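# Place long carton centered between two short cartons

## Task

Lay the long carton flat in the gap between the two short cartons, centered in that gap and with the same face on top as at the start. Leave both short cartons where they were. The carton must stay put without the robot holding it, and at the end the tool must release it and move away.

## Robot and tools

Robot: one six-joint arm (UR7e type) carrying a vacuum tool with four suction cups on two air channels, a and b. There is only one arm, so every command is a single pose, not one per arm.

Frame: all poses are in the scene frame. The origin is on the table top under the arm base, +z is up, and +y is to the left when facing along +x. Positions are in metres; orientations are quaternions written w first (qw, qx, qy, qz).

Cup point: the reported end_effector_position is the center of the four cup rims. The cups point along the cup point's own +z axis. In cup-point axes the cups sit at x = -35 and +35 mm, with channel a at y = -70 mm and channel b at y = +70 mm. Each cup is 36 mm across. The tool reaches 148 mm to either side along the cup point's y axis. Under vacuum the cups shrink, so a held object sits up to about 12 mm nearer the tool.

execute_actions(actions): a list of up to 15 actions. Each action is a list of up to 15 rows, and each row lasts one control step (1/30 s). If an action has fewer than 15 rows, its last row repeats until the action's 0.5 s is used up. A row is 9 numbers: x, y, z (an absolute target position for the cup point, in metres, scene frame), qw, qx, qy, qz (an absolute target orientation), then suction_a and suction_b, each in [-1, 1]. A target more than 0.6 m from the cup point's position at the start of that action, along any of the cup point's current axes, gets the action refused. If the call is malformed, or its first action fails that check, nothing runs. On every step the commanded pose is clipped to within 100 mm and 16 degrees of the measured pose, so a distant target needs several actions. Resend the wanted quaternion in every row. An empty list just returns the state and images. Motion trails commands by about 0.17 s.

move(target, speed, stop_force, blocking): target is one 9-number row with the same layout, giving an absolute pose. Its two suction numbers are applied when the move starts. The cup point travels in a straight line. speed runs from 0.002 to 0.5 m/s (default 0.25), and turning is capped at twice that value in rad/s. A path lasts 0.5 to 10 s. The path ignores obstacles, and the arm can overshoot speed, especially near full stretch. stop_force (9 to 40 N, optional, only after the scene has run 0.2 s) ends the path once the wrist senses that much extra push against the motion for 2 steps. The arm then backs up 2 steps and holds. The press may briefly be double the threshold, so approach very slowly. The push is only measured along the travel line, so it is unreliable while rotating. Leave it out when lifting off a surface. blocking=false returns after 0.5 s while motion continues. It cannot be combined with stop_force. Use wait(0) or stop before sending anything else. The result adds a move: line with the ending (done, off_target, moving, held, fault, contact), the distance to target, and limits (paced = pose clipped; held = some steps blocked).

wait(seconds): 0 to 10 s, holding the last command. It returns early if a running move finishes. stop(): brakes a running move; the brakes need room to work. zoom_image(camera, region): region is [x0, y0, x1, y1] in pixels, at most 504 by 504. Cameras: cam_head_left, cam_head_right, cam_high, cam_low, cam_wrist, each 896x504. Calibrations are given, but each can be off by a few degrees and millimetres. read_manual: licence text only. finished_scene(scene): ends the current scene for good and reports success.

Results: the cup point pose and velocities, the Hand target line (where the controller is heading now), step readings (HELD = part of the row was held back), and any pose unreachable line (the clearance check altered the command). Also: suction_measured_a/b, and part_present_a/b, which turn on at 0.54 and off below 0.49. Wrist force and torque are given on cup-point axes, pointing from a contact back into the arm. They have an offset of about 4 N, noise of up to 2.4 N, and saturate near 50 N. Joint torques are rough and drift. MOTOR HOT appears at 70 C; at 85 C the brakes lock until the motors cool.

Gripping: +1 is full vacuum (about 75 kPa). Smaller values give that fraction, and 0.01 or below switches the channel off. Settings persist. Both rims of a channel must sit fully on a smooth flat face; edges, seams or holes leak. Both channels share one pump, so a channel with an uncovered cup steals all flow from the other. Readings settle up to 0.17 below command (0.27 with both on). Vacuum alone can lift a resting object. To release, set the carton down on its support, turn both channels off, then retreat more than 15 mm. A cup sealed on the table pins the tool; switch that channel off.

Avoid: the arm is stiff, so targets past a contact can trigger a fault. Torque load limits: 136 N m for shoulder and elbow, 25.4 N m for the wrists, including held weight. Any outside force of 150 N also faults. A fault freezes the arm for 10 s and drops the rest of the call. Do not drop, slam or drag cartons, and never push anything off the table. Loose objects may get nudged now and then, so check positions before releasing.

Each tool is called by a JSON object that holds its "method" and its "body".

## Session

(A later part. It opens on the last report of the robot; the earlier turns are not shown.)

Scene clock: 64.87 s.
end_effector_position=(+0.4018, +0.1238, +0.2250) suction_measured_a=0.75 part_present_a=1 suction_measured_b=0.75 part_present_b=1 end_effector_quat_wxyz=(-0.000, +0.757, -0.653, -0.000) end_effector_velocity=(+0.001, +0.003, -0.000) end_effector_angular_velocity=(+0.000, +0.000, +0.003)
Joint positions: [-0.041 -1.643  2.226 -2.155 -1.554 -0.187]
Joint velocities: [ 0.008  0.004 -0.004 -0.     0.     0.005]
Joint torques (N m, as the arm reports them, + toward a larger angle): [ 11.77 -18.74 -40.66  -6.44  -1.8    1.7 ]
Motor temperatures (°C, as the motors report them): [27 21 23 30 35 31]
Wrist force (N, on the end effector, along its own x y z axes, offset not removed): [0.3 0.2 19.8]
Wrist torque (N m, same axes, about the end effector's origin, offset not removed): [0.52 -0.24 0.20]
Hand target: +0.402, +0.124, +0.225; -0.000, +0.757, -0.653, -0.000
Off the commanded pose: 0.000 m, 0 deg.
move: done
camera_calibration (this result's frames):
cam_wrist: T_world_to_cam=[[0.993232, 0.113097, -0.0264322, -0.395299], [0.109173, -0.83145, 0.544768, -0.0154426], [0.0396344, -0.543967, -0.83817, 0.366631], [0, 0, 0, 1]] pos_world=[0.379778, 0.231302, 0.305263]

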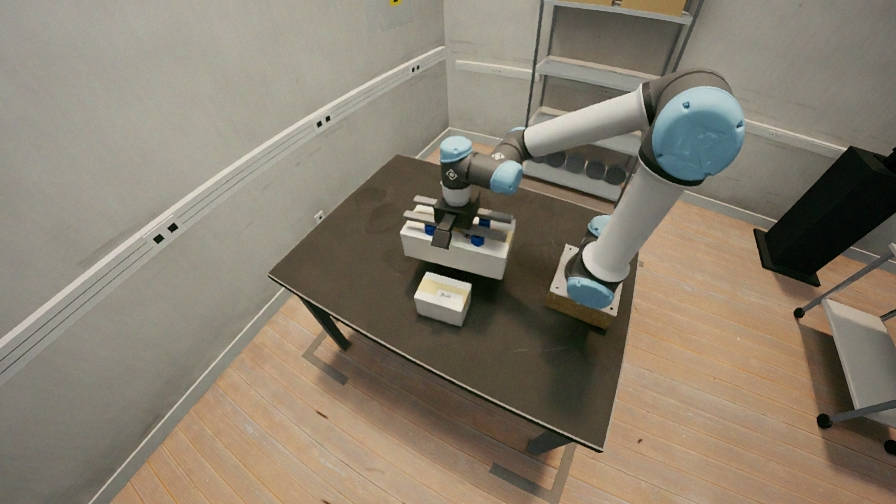

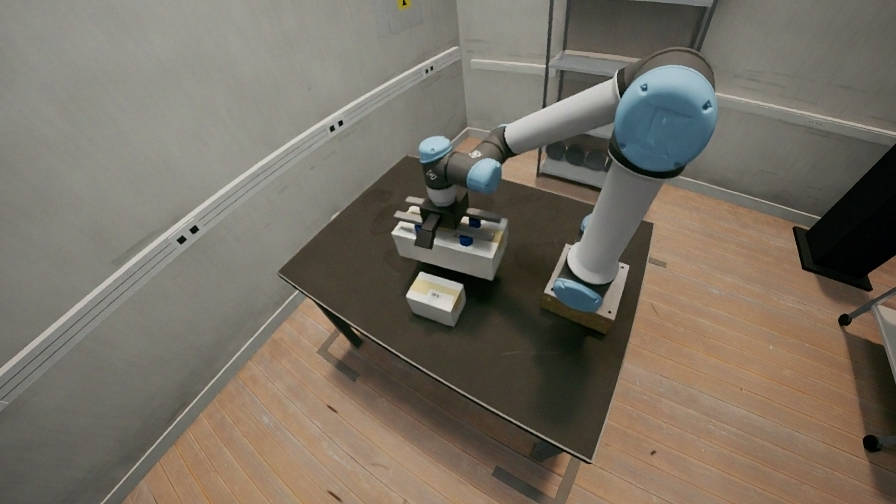

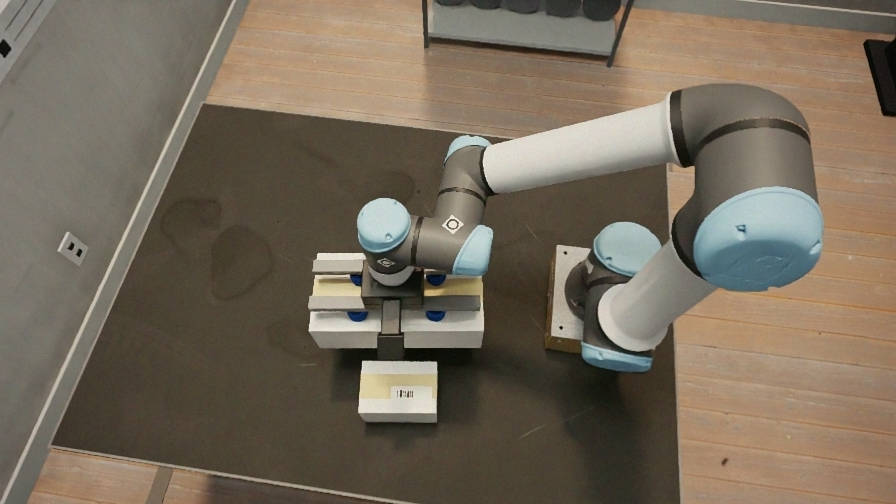

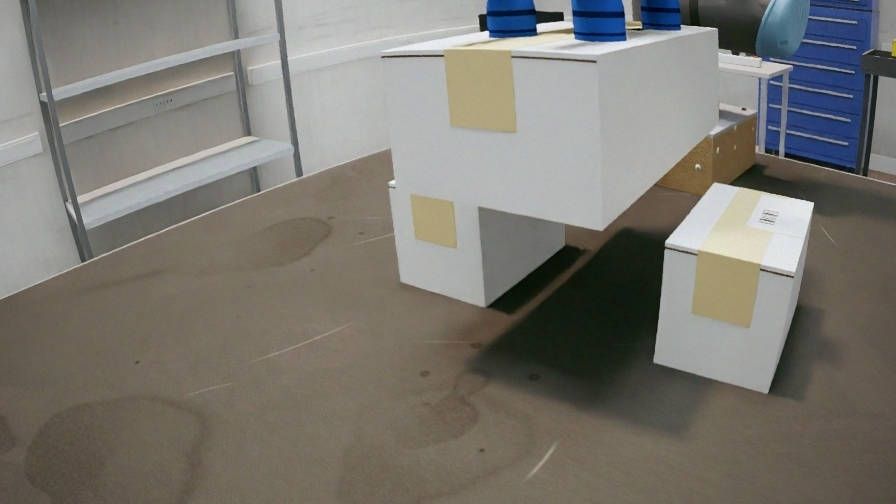

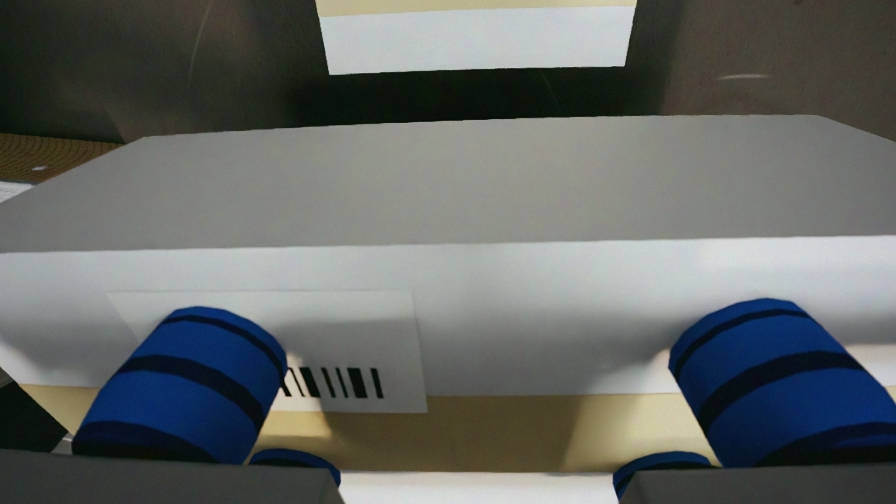

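{"method": "move", "body": {"target": [0.4015,0.128,0.197,0,-0.757,0.653,0,1,1], "speed": 0.05}}

{"method": "zoom_image", "body": {"camera": "cam_low", "region": [340,100,800,400]}}

Scene clock: 69.97 s.
end_effector_position=(+0.4015, +0.1280, +0.1973) suction_measured_a=0.75 part_present_a=1 suction_measured_b=0.75 part_present_b=1 end_effector_quat_wxyz=(+0.000, +0.757, -0.653, -0.000) end_effector_velocity=(-0.000, +0.000, -0.003) end_effector_angular_velocity=(-0.001, +0.000, -0.001)
Joint positions: [-0.028 -1.591  2.265 -2.245 -1.554 -0.175]
Joint velocities: [ 0.001  0.005  0.003 -0.008 -0.001  0.003]
Joint torques (N m, as the arm reports them, + toward a larger angle): [ 10.54 -18.7  -21.38  -6.13  -1.72   1.55]
Motor temperatures (°C, as the motors report them): [27 21 23 30 35 31]
Wrist force (N, on the end effector, along its own x y z axes, offset not removed): [-0.5 -0.5 18.6]
Wrist torque (N m, same axes, about the end effector's origin, offset not removed): [0.47 -0.16 0.17]
Hand target: +0.401, +0.128, +0.197; +0.000, +0.757, -0.653, -0.000
Off the commanded pose: 0.000 m, 0 deg.
move: done
camera_calibration (this result's frames):
cam_wrist: T_world_to_cam=[[0.993222, 0.113199, -0.026372, -0.396167], [0.109192, -0.83098, 0.545481, 0.00298322], [0.0398334, -0.544664, -0.837708, 0.345615], [0, 0, 0, 1]] pos_world=[0.379389, 0.235569, 0.277449]

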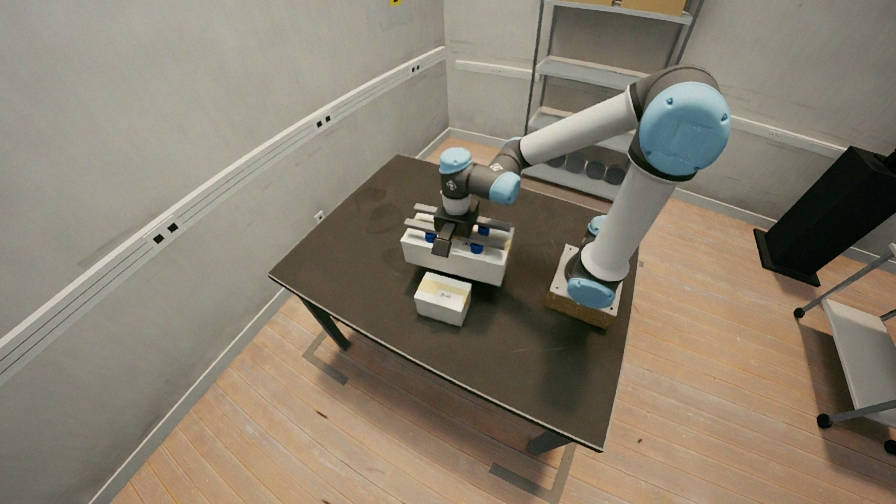

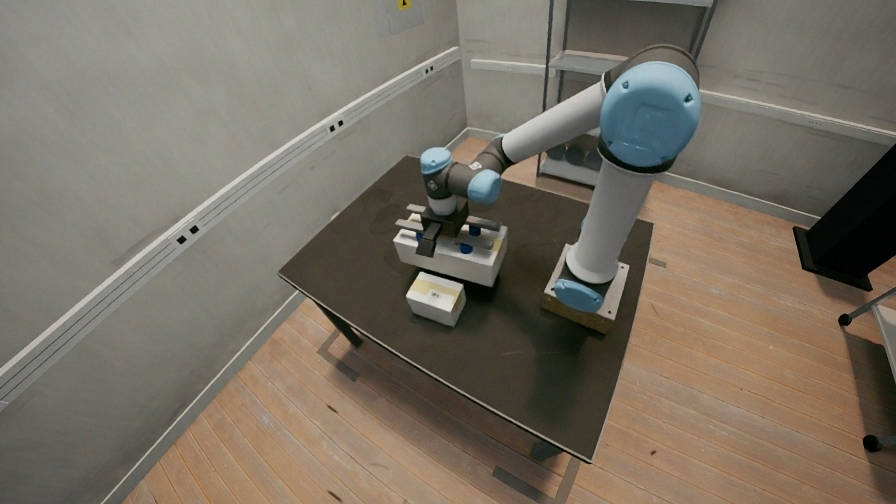

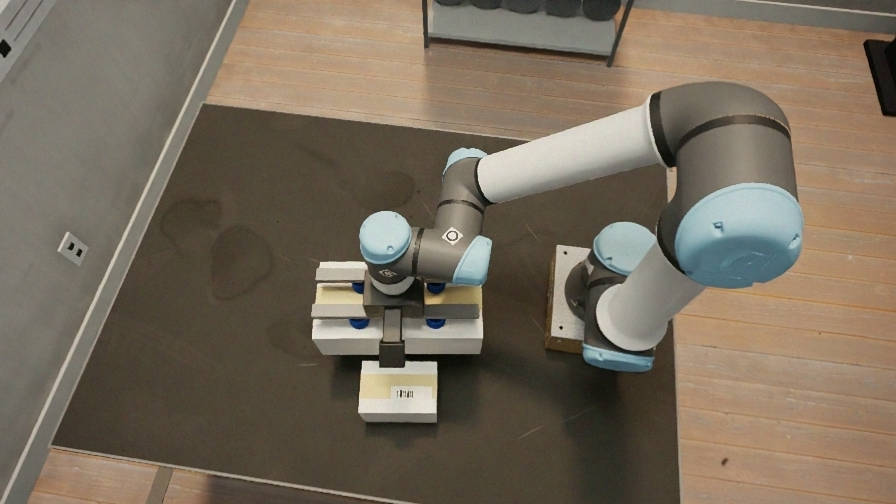

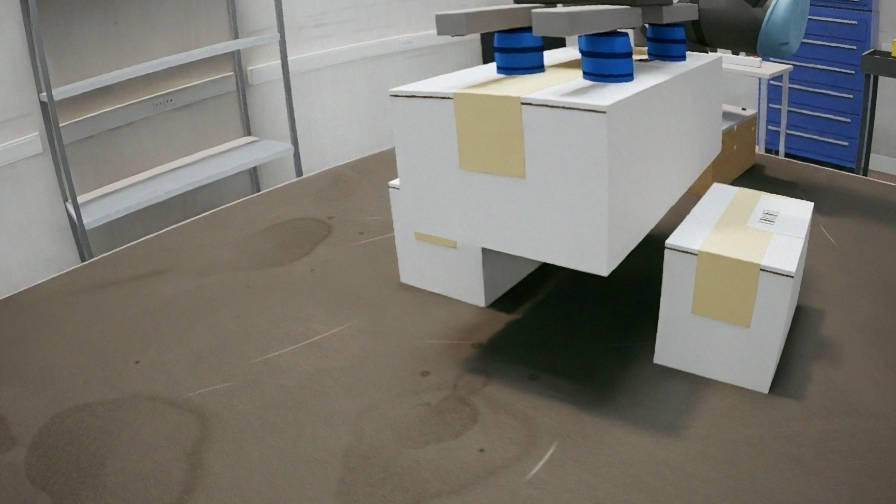

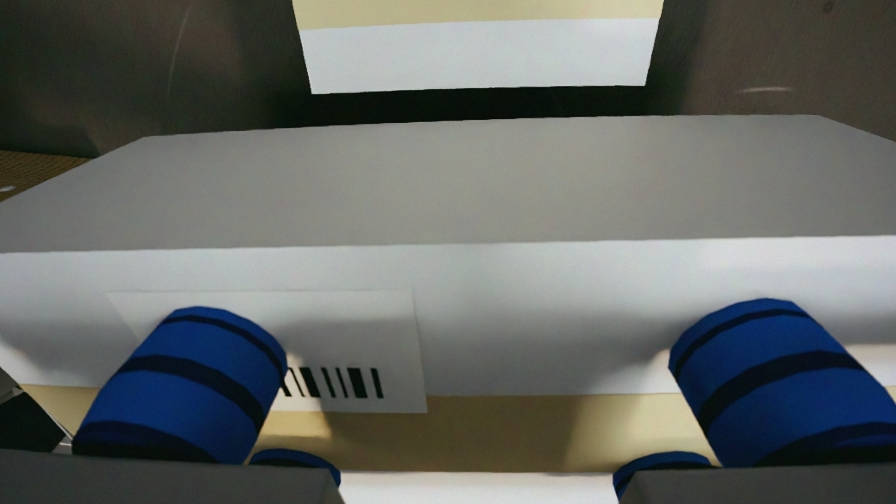

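Region (340, 100, 800, 400) of cam_low's 896x504 image, scaled by 1.096, with more detail than that image has; it fills the top 329 rows of this view, and the rest is white.

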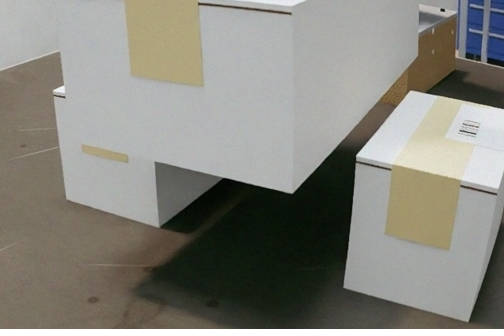

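{"method": "move", "body": {"target": [0.401,0.131,0.165,0,-0.757,0.653,0,1,1], "speed": 0.01, "stop_force": 9}}

Scene clock: 75.70 s.
end_effector_position=(+0.4013, +0.1288, +0.1893) suction_measured_a=0.75 part_present_a=1 suction_measured_b=0.75 part_present_b=1 end_effector_quat_wxyz=(+0.000, +0.757, -0.653, -0.000) end_effector_velocity=(-0.001, +0.000, +0.002) end_effector_angular_velocity=(-0.001, +0.005, +0.003)
Joint positions: [-0.026 -1.575  2.276 -2.272 -1.555 -0.172]
Joint velocities: [ 0.    -0.004 -0.004  0.014 -0.001 -0.003]
Joint torques (N m, as the arm reports them, + toward a larger angle): [-15.22 -20.59 -24.67  -0.13  -1.35  -2.82]
Motor temperatures (°C, as the motors report them): [27 21 23 30 35 31]
Wrist force (N, on the end effector, along its own x y z axes, offset not removed): [-11.7 3.4 -25.2]
Wrist torque (N m, same axes, about the end effector's origin, offset not removed): [-0.79 2.48 0.96]
Hand target: +0.401, +0.129, +0.190; -0.000, +0.757, -0.653, +0.000
Off the commanded pose: 0.024 m, 0 deg.
move: contact
camera_calibration (this result's frames):
cam_wrist: T_world_to_cam=[[0.993208, 0.113325, -0.0263842, -0.396307], [0.109302, -0.830948, 0.545508, 0.00806716], [0.0398956, -0.544686, -0.83769, 0.339349], [0, 0, 0, 1]] pos_world=[0.379195, 0.236454, 0.269413]

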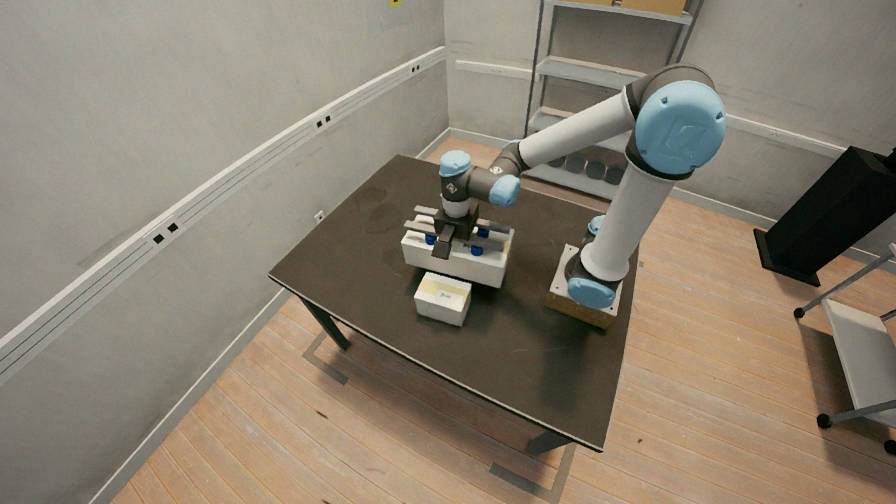

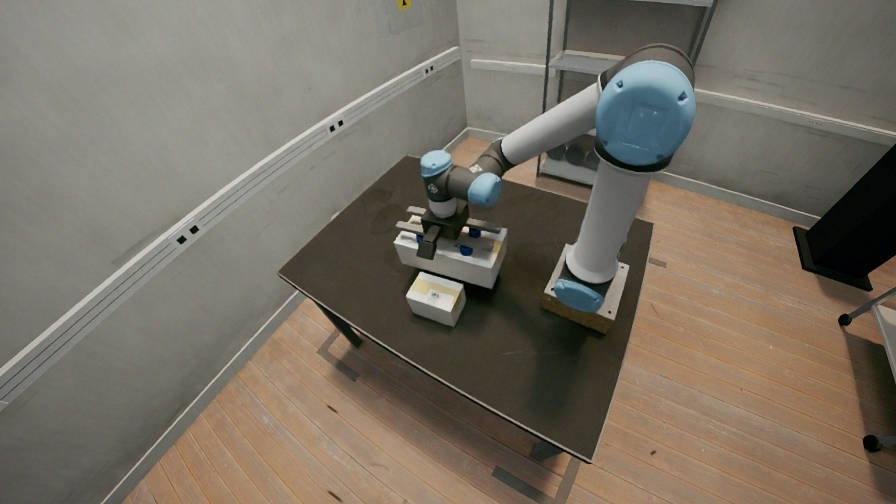

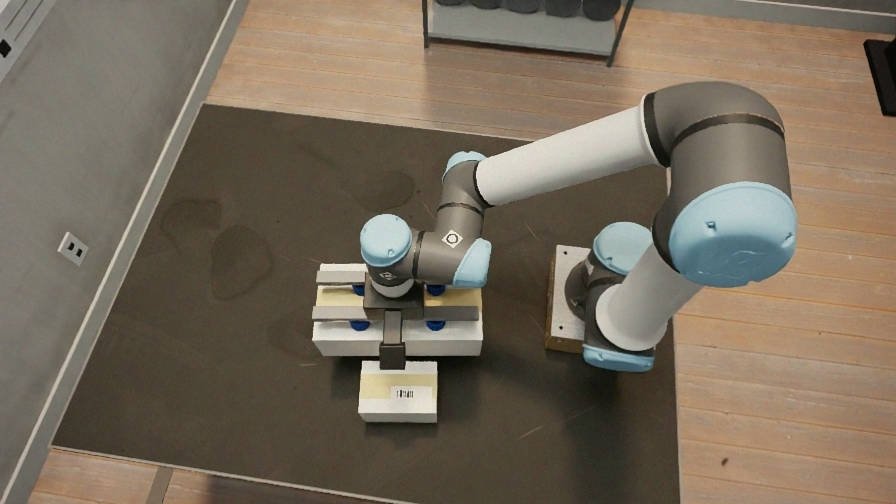

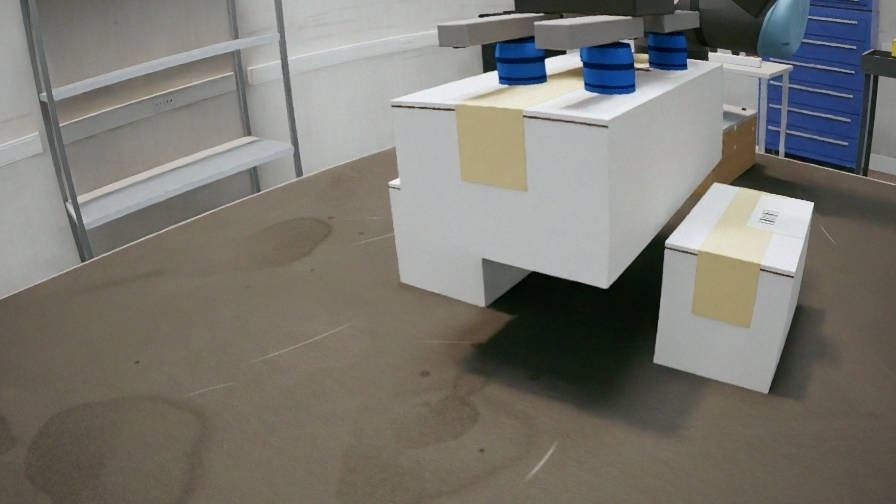

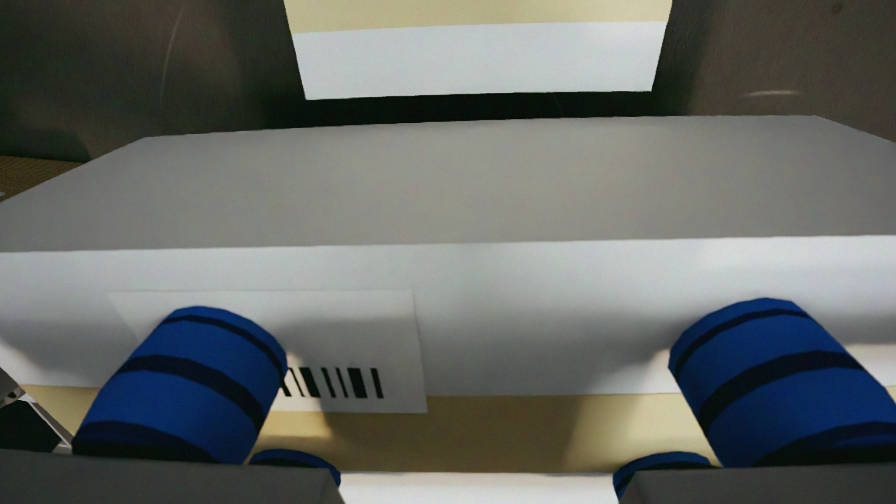

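{"method": "move", "body": {"target": [0.4008,0.1345,0.196,0,-0.757,0.653,0,1,1], "speed": 0.02}}

{"method": "move", "body": {"target": [0.4008,0.1345,0.17,0,-0.757,0.653,0,1,1], "speed": 0.01, "stop_force": 9}}

Scene clock: 78.43 s.
end_effector_position=(+0.4008, +0.1343, +0.1958) suction_measured_a=0.75 part_present_a=1 suction_measured_b=0.75 part_present_b=1 end_effector_quat_wxyz=(-0.000, +0.757, -0.653, -0.000) end_effector_velocity=(+0.000, +0.002, +0.002) end_effector_angular_velocity=(-0.000, -0.001, -0.000)
Joint positions: [-0.012 -1.585  2.264 -2.251 -1.554 -0.159]
Joint velocities: [ 0.005 -0.003 -0.004  0.006  0.     0.005]
Joint torques (N m, as the arm reports them, + toward a larger angle): [ 11.71 -36.56 -38.11  -2.38   0.54   1.74]
Motor temperatures (°C, as the motors report them): [27 21 23 30 35 31]
Wrist force (N, on the end effector, along its own x y z axes, offset not removed): [1.4 -0.3 19.7]
Wrist torque (N m, same axes, about the end effector's origin, offset not removed): [0.47 -0.33 0.21]
Hand target: +0.401, +0.134, +0.196; -0.000, +0.757, -0.653, -0.000
Off the commanded pose: 0.000 m, 0 deg.
move: done
camera_calibration (this result's frames):
cam_wrist: T_world_to_cam=[[0.993224, 0.1132, -0.0263018, -0.396314], [0.109155, -0.830994, 0.545467, 0.00916861], [0.0398901, -0.544642, -0.837719, 0.347798], [0, 0, 0, 1]] pos_world=[0.378754, 0.241907, 0.275932]

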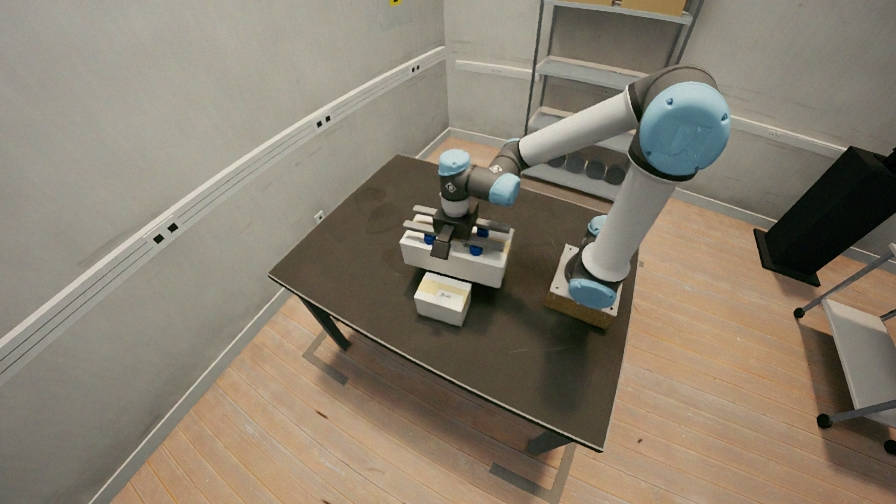

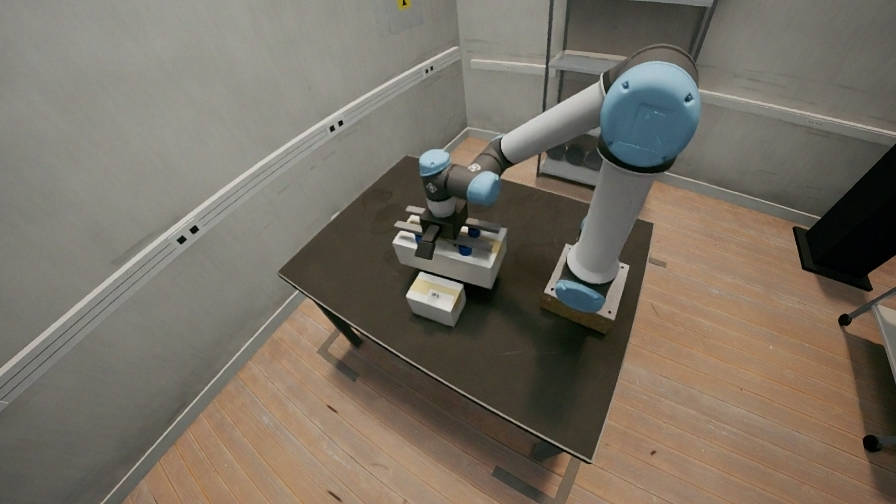

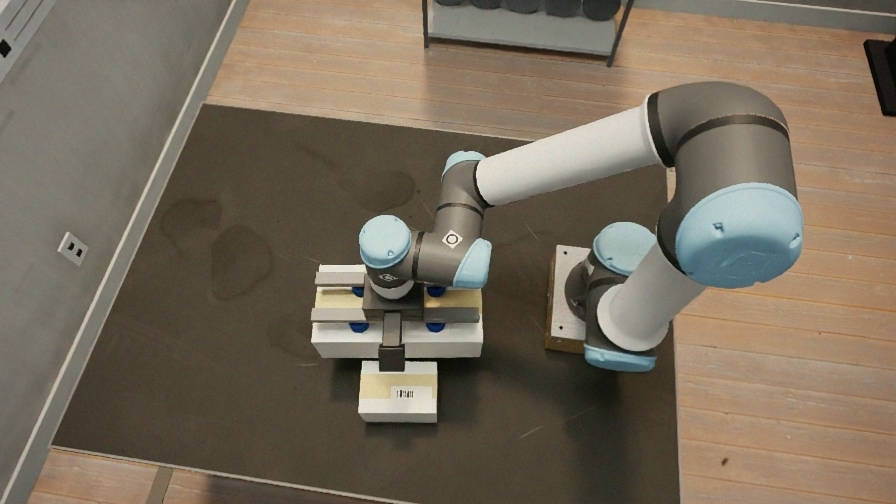

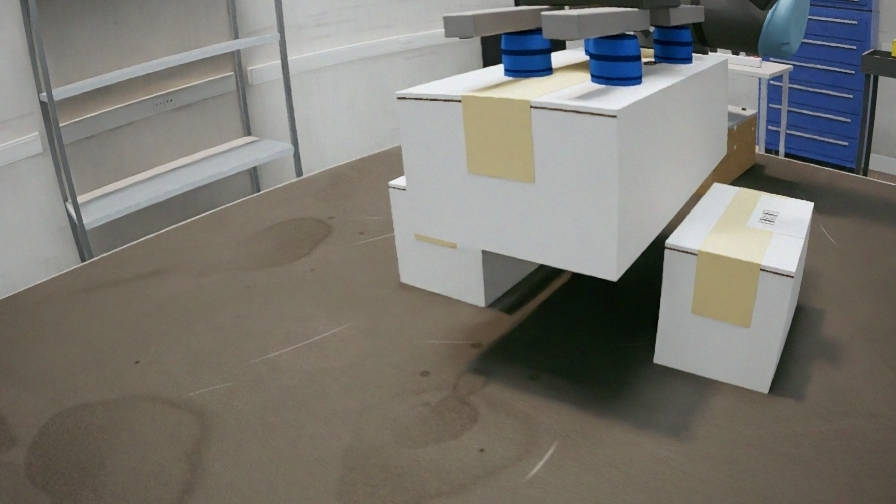

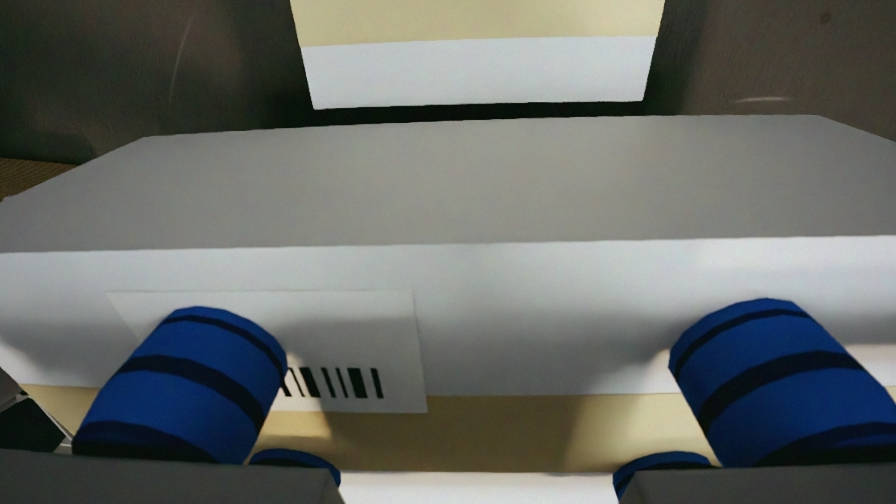

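Scene clock: 81.23 s.
end_effector_position=(+0.4008, +0.1345, +0.1703) suction_measured_a=0.75 part_present_a=1 suction_measured_b=0.75 part_present_b=1 end_effector_quat_wxyz=(+0.000, +0.757, -0.653, -0.000) end_effector_velocity=(-0.000, -0.000, -0.003) end_effector_angular_velocity=(-0.002, +0.001, -0.000)
Joint positions: [-0.011 -1.533  2.297 -2.336 -1.555 -0.157]
Joint velocities: [ 0.     0.007  0.003 -0.009 -0.002  0.001]
Joint torques (N m, as the arm reports them, + toward a larger angle): [ 11.42 -20.83 -20.27  -6.42  -1.7    1.54]
Motor temperatures (°C, as the motors report them): [27 21 23 30 35 31]
Wrist force (N, on the end effector, along its own x y z axes, offset not removed): [-0.1 -0.2 18.8]
Wrist torque (N m, same axes, about the end effector's origin, offset not removed): [0.54 -0.21 0.13]
Hand target: +0.401, +0.135, +0.170; +0.000, +0.757, -0.653, -0.000
Off the commanded pose: 0.000 m, 0 deg.
move: done
camera_calibration (this result's frames):
cam_wrist: T_world_to_cam=[[0.993224, 0.113194, -0.0263481, -0.396947], [0.109173, -0.830969, 0.545502, 0.0231991], [0.0398531, -0.544682, -0.837695, 0.326608], [0, 0, 0, 1]] pos_world=[0.378708, 0.242107, 0.250484]

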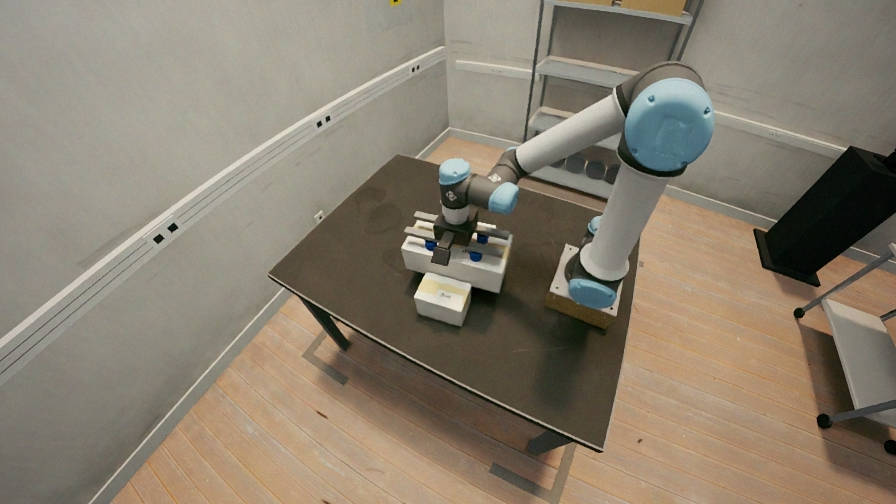

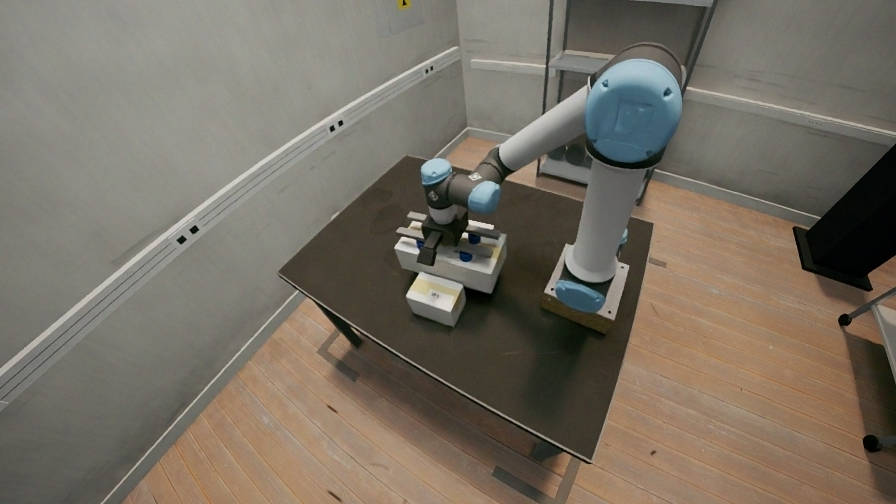

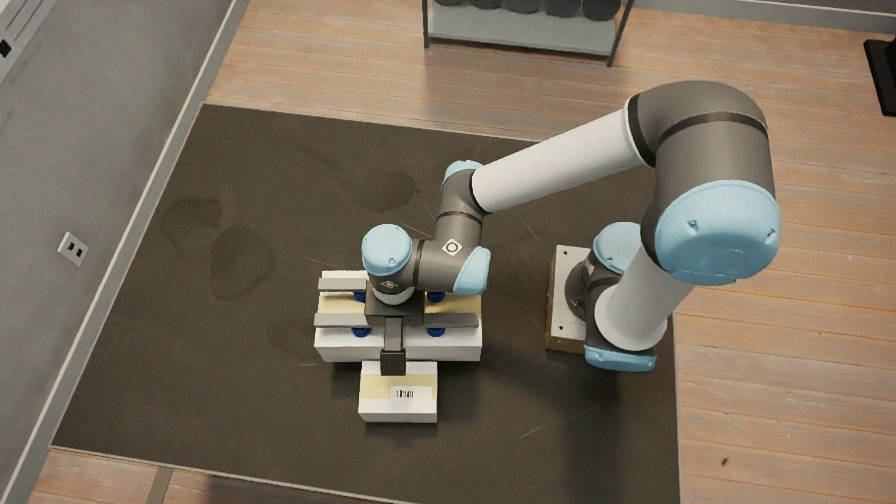

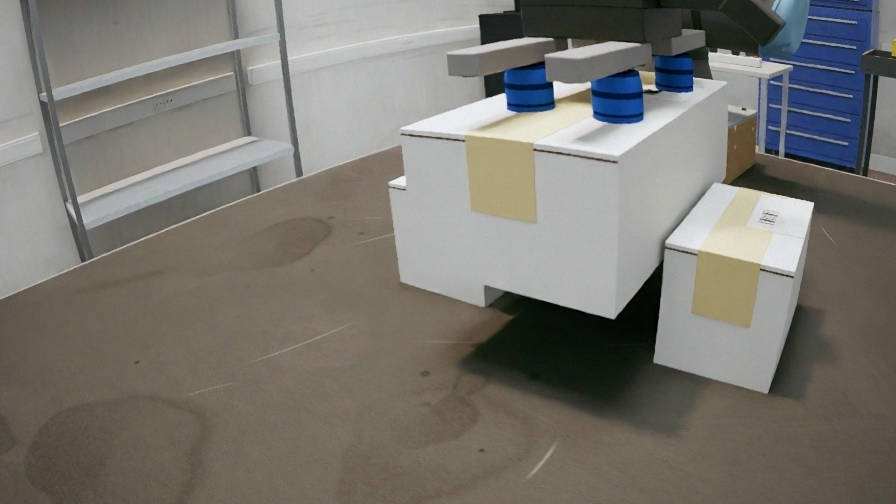

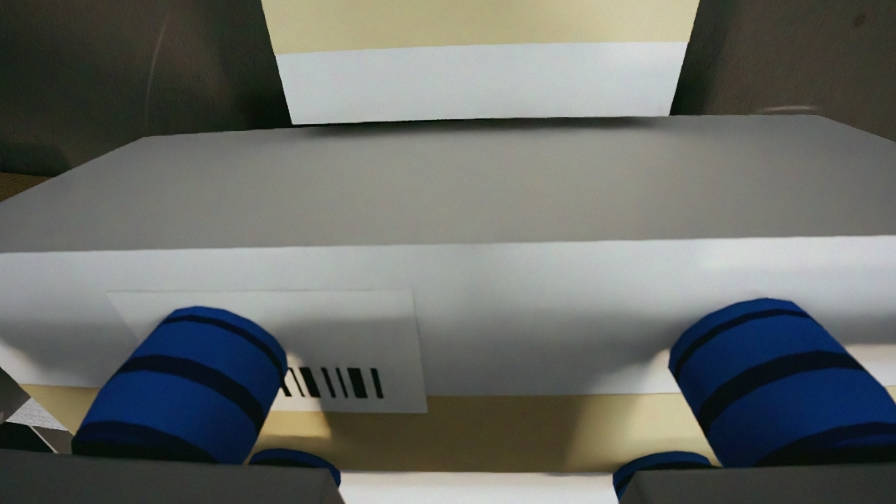

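{"method": "move", "body": {"target": [0.4008,0.1345,0.094,0,-0.757,0.653,0,1,1], "speed": 0.03, "stop_force": 12}}

Scene clock: 85.27 s.
end_effector_position=(+0.4007, +0.1345, +0.0944) suction_measured_a=0.75 part_present_a=1 suction_measured_b=0.75 part_present_b=1 end_effector_quat_wxyz=(+0.000, +0.757, -0.653, -0.000) end_effector_velocity=(+0.000, -0.000, -0.002) end_effector_angular_velocity=(-0.002, -0.001, +0.003)
Joint positions: [-0.008 -1.338  2.368 -2.602 -1.555 -0.154]
Joint velocities: [ 0.     0.007  0.001 -0.01  -0.002 -0.003]
Joint torques (N m, as the arm reports them, + toward a larger angle): [ 11.49 -24.01 -14.3   -6.28  -0.87   1.56]
Motor temperatures (°C, as the motors report them): [27 21 23 30 35 31]
Wrist force (N, on the end effector, along its own x y z axes, offset not removed): [0.9 -0.9 19.0]
Wrist torque (N m, same axes, about the end effector's origin, offset not removed): [0.39 -0.31 0.10]
Hand target: +0.401, +0.135, +0.094; +0.000, +0.757, -0.653, -0.000
Off the commanded pose: 0.000 m, 0 deg.
move: done
camera_calibration (this result's frames):
cam_wrist: T_world_to_cam=[[0.993223, 0.113194, -0.0263698, -0.398902], [0.109186, -0.830969, 0.545499, 0.0646366], [0.0398348, -0.544681, -0.837697, 0.262986], [0, 0, 0, 1]] pos_world=[0.378665, 0.242108, 0.174525]

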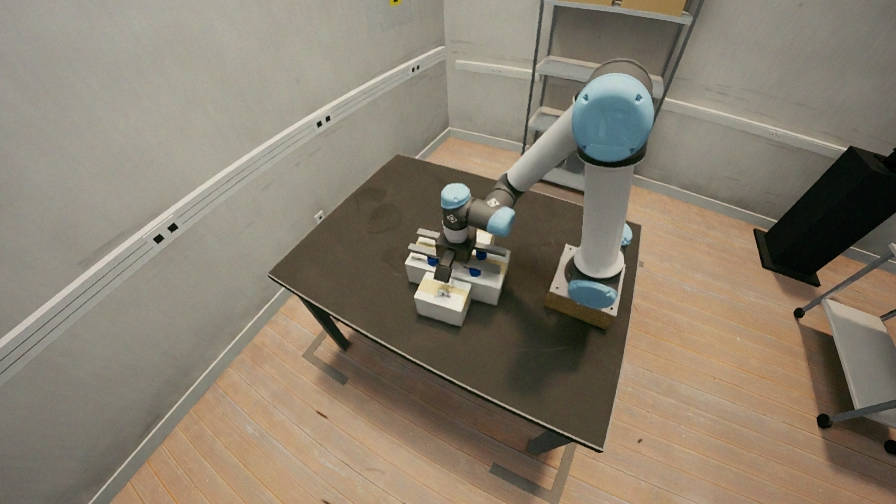

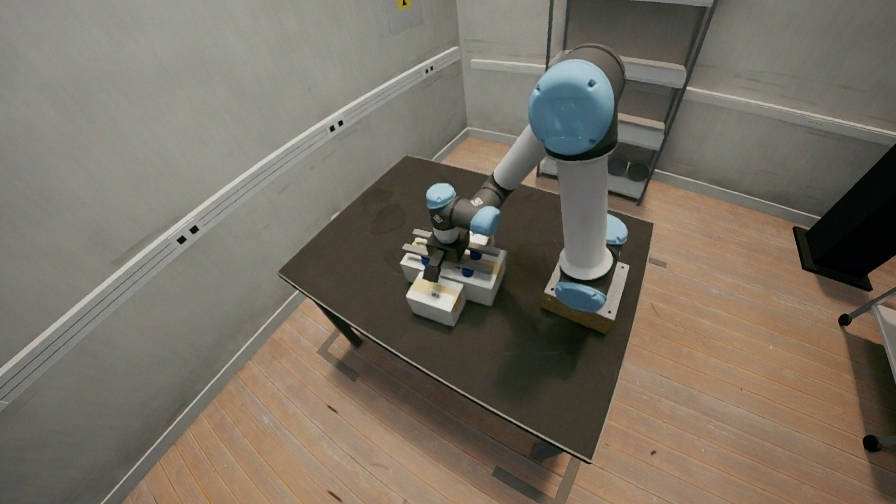

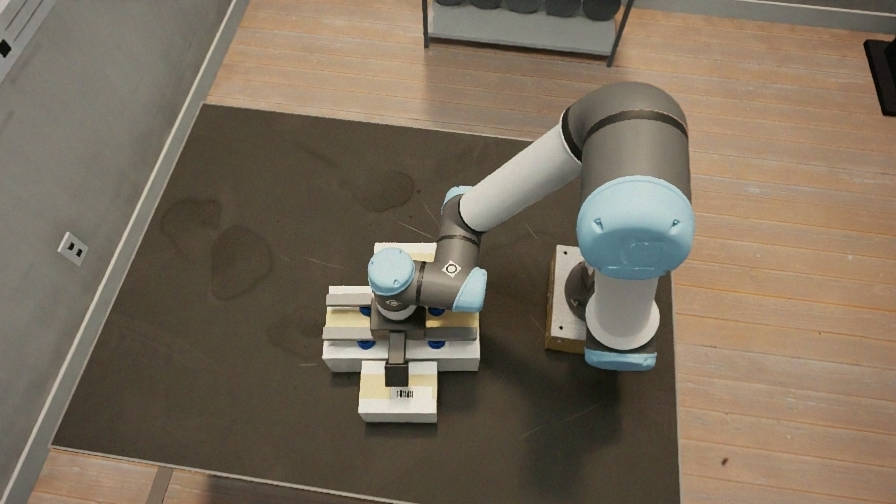

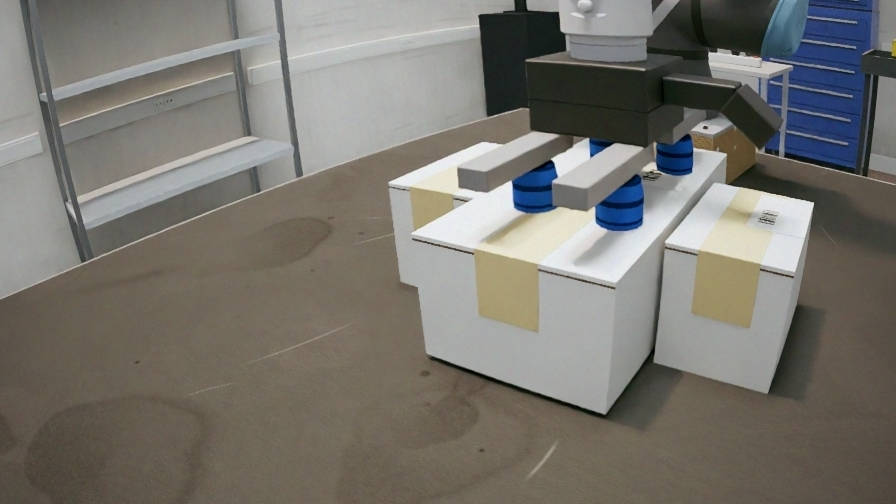

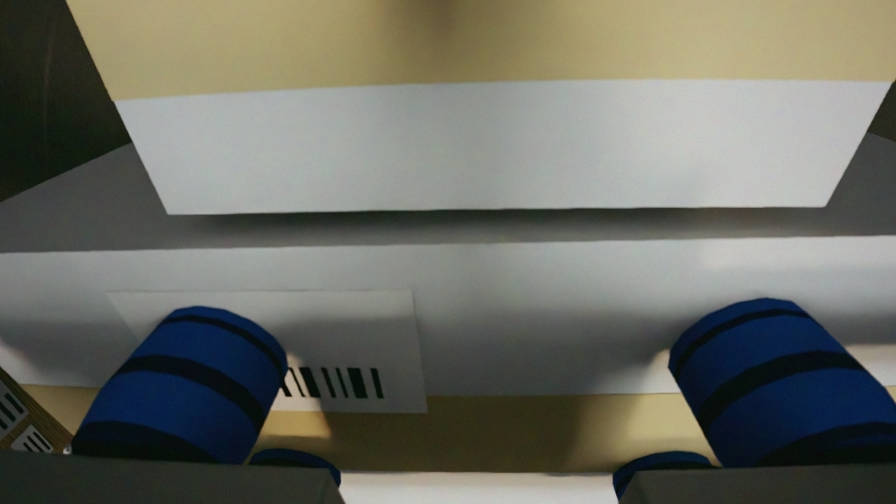

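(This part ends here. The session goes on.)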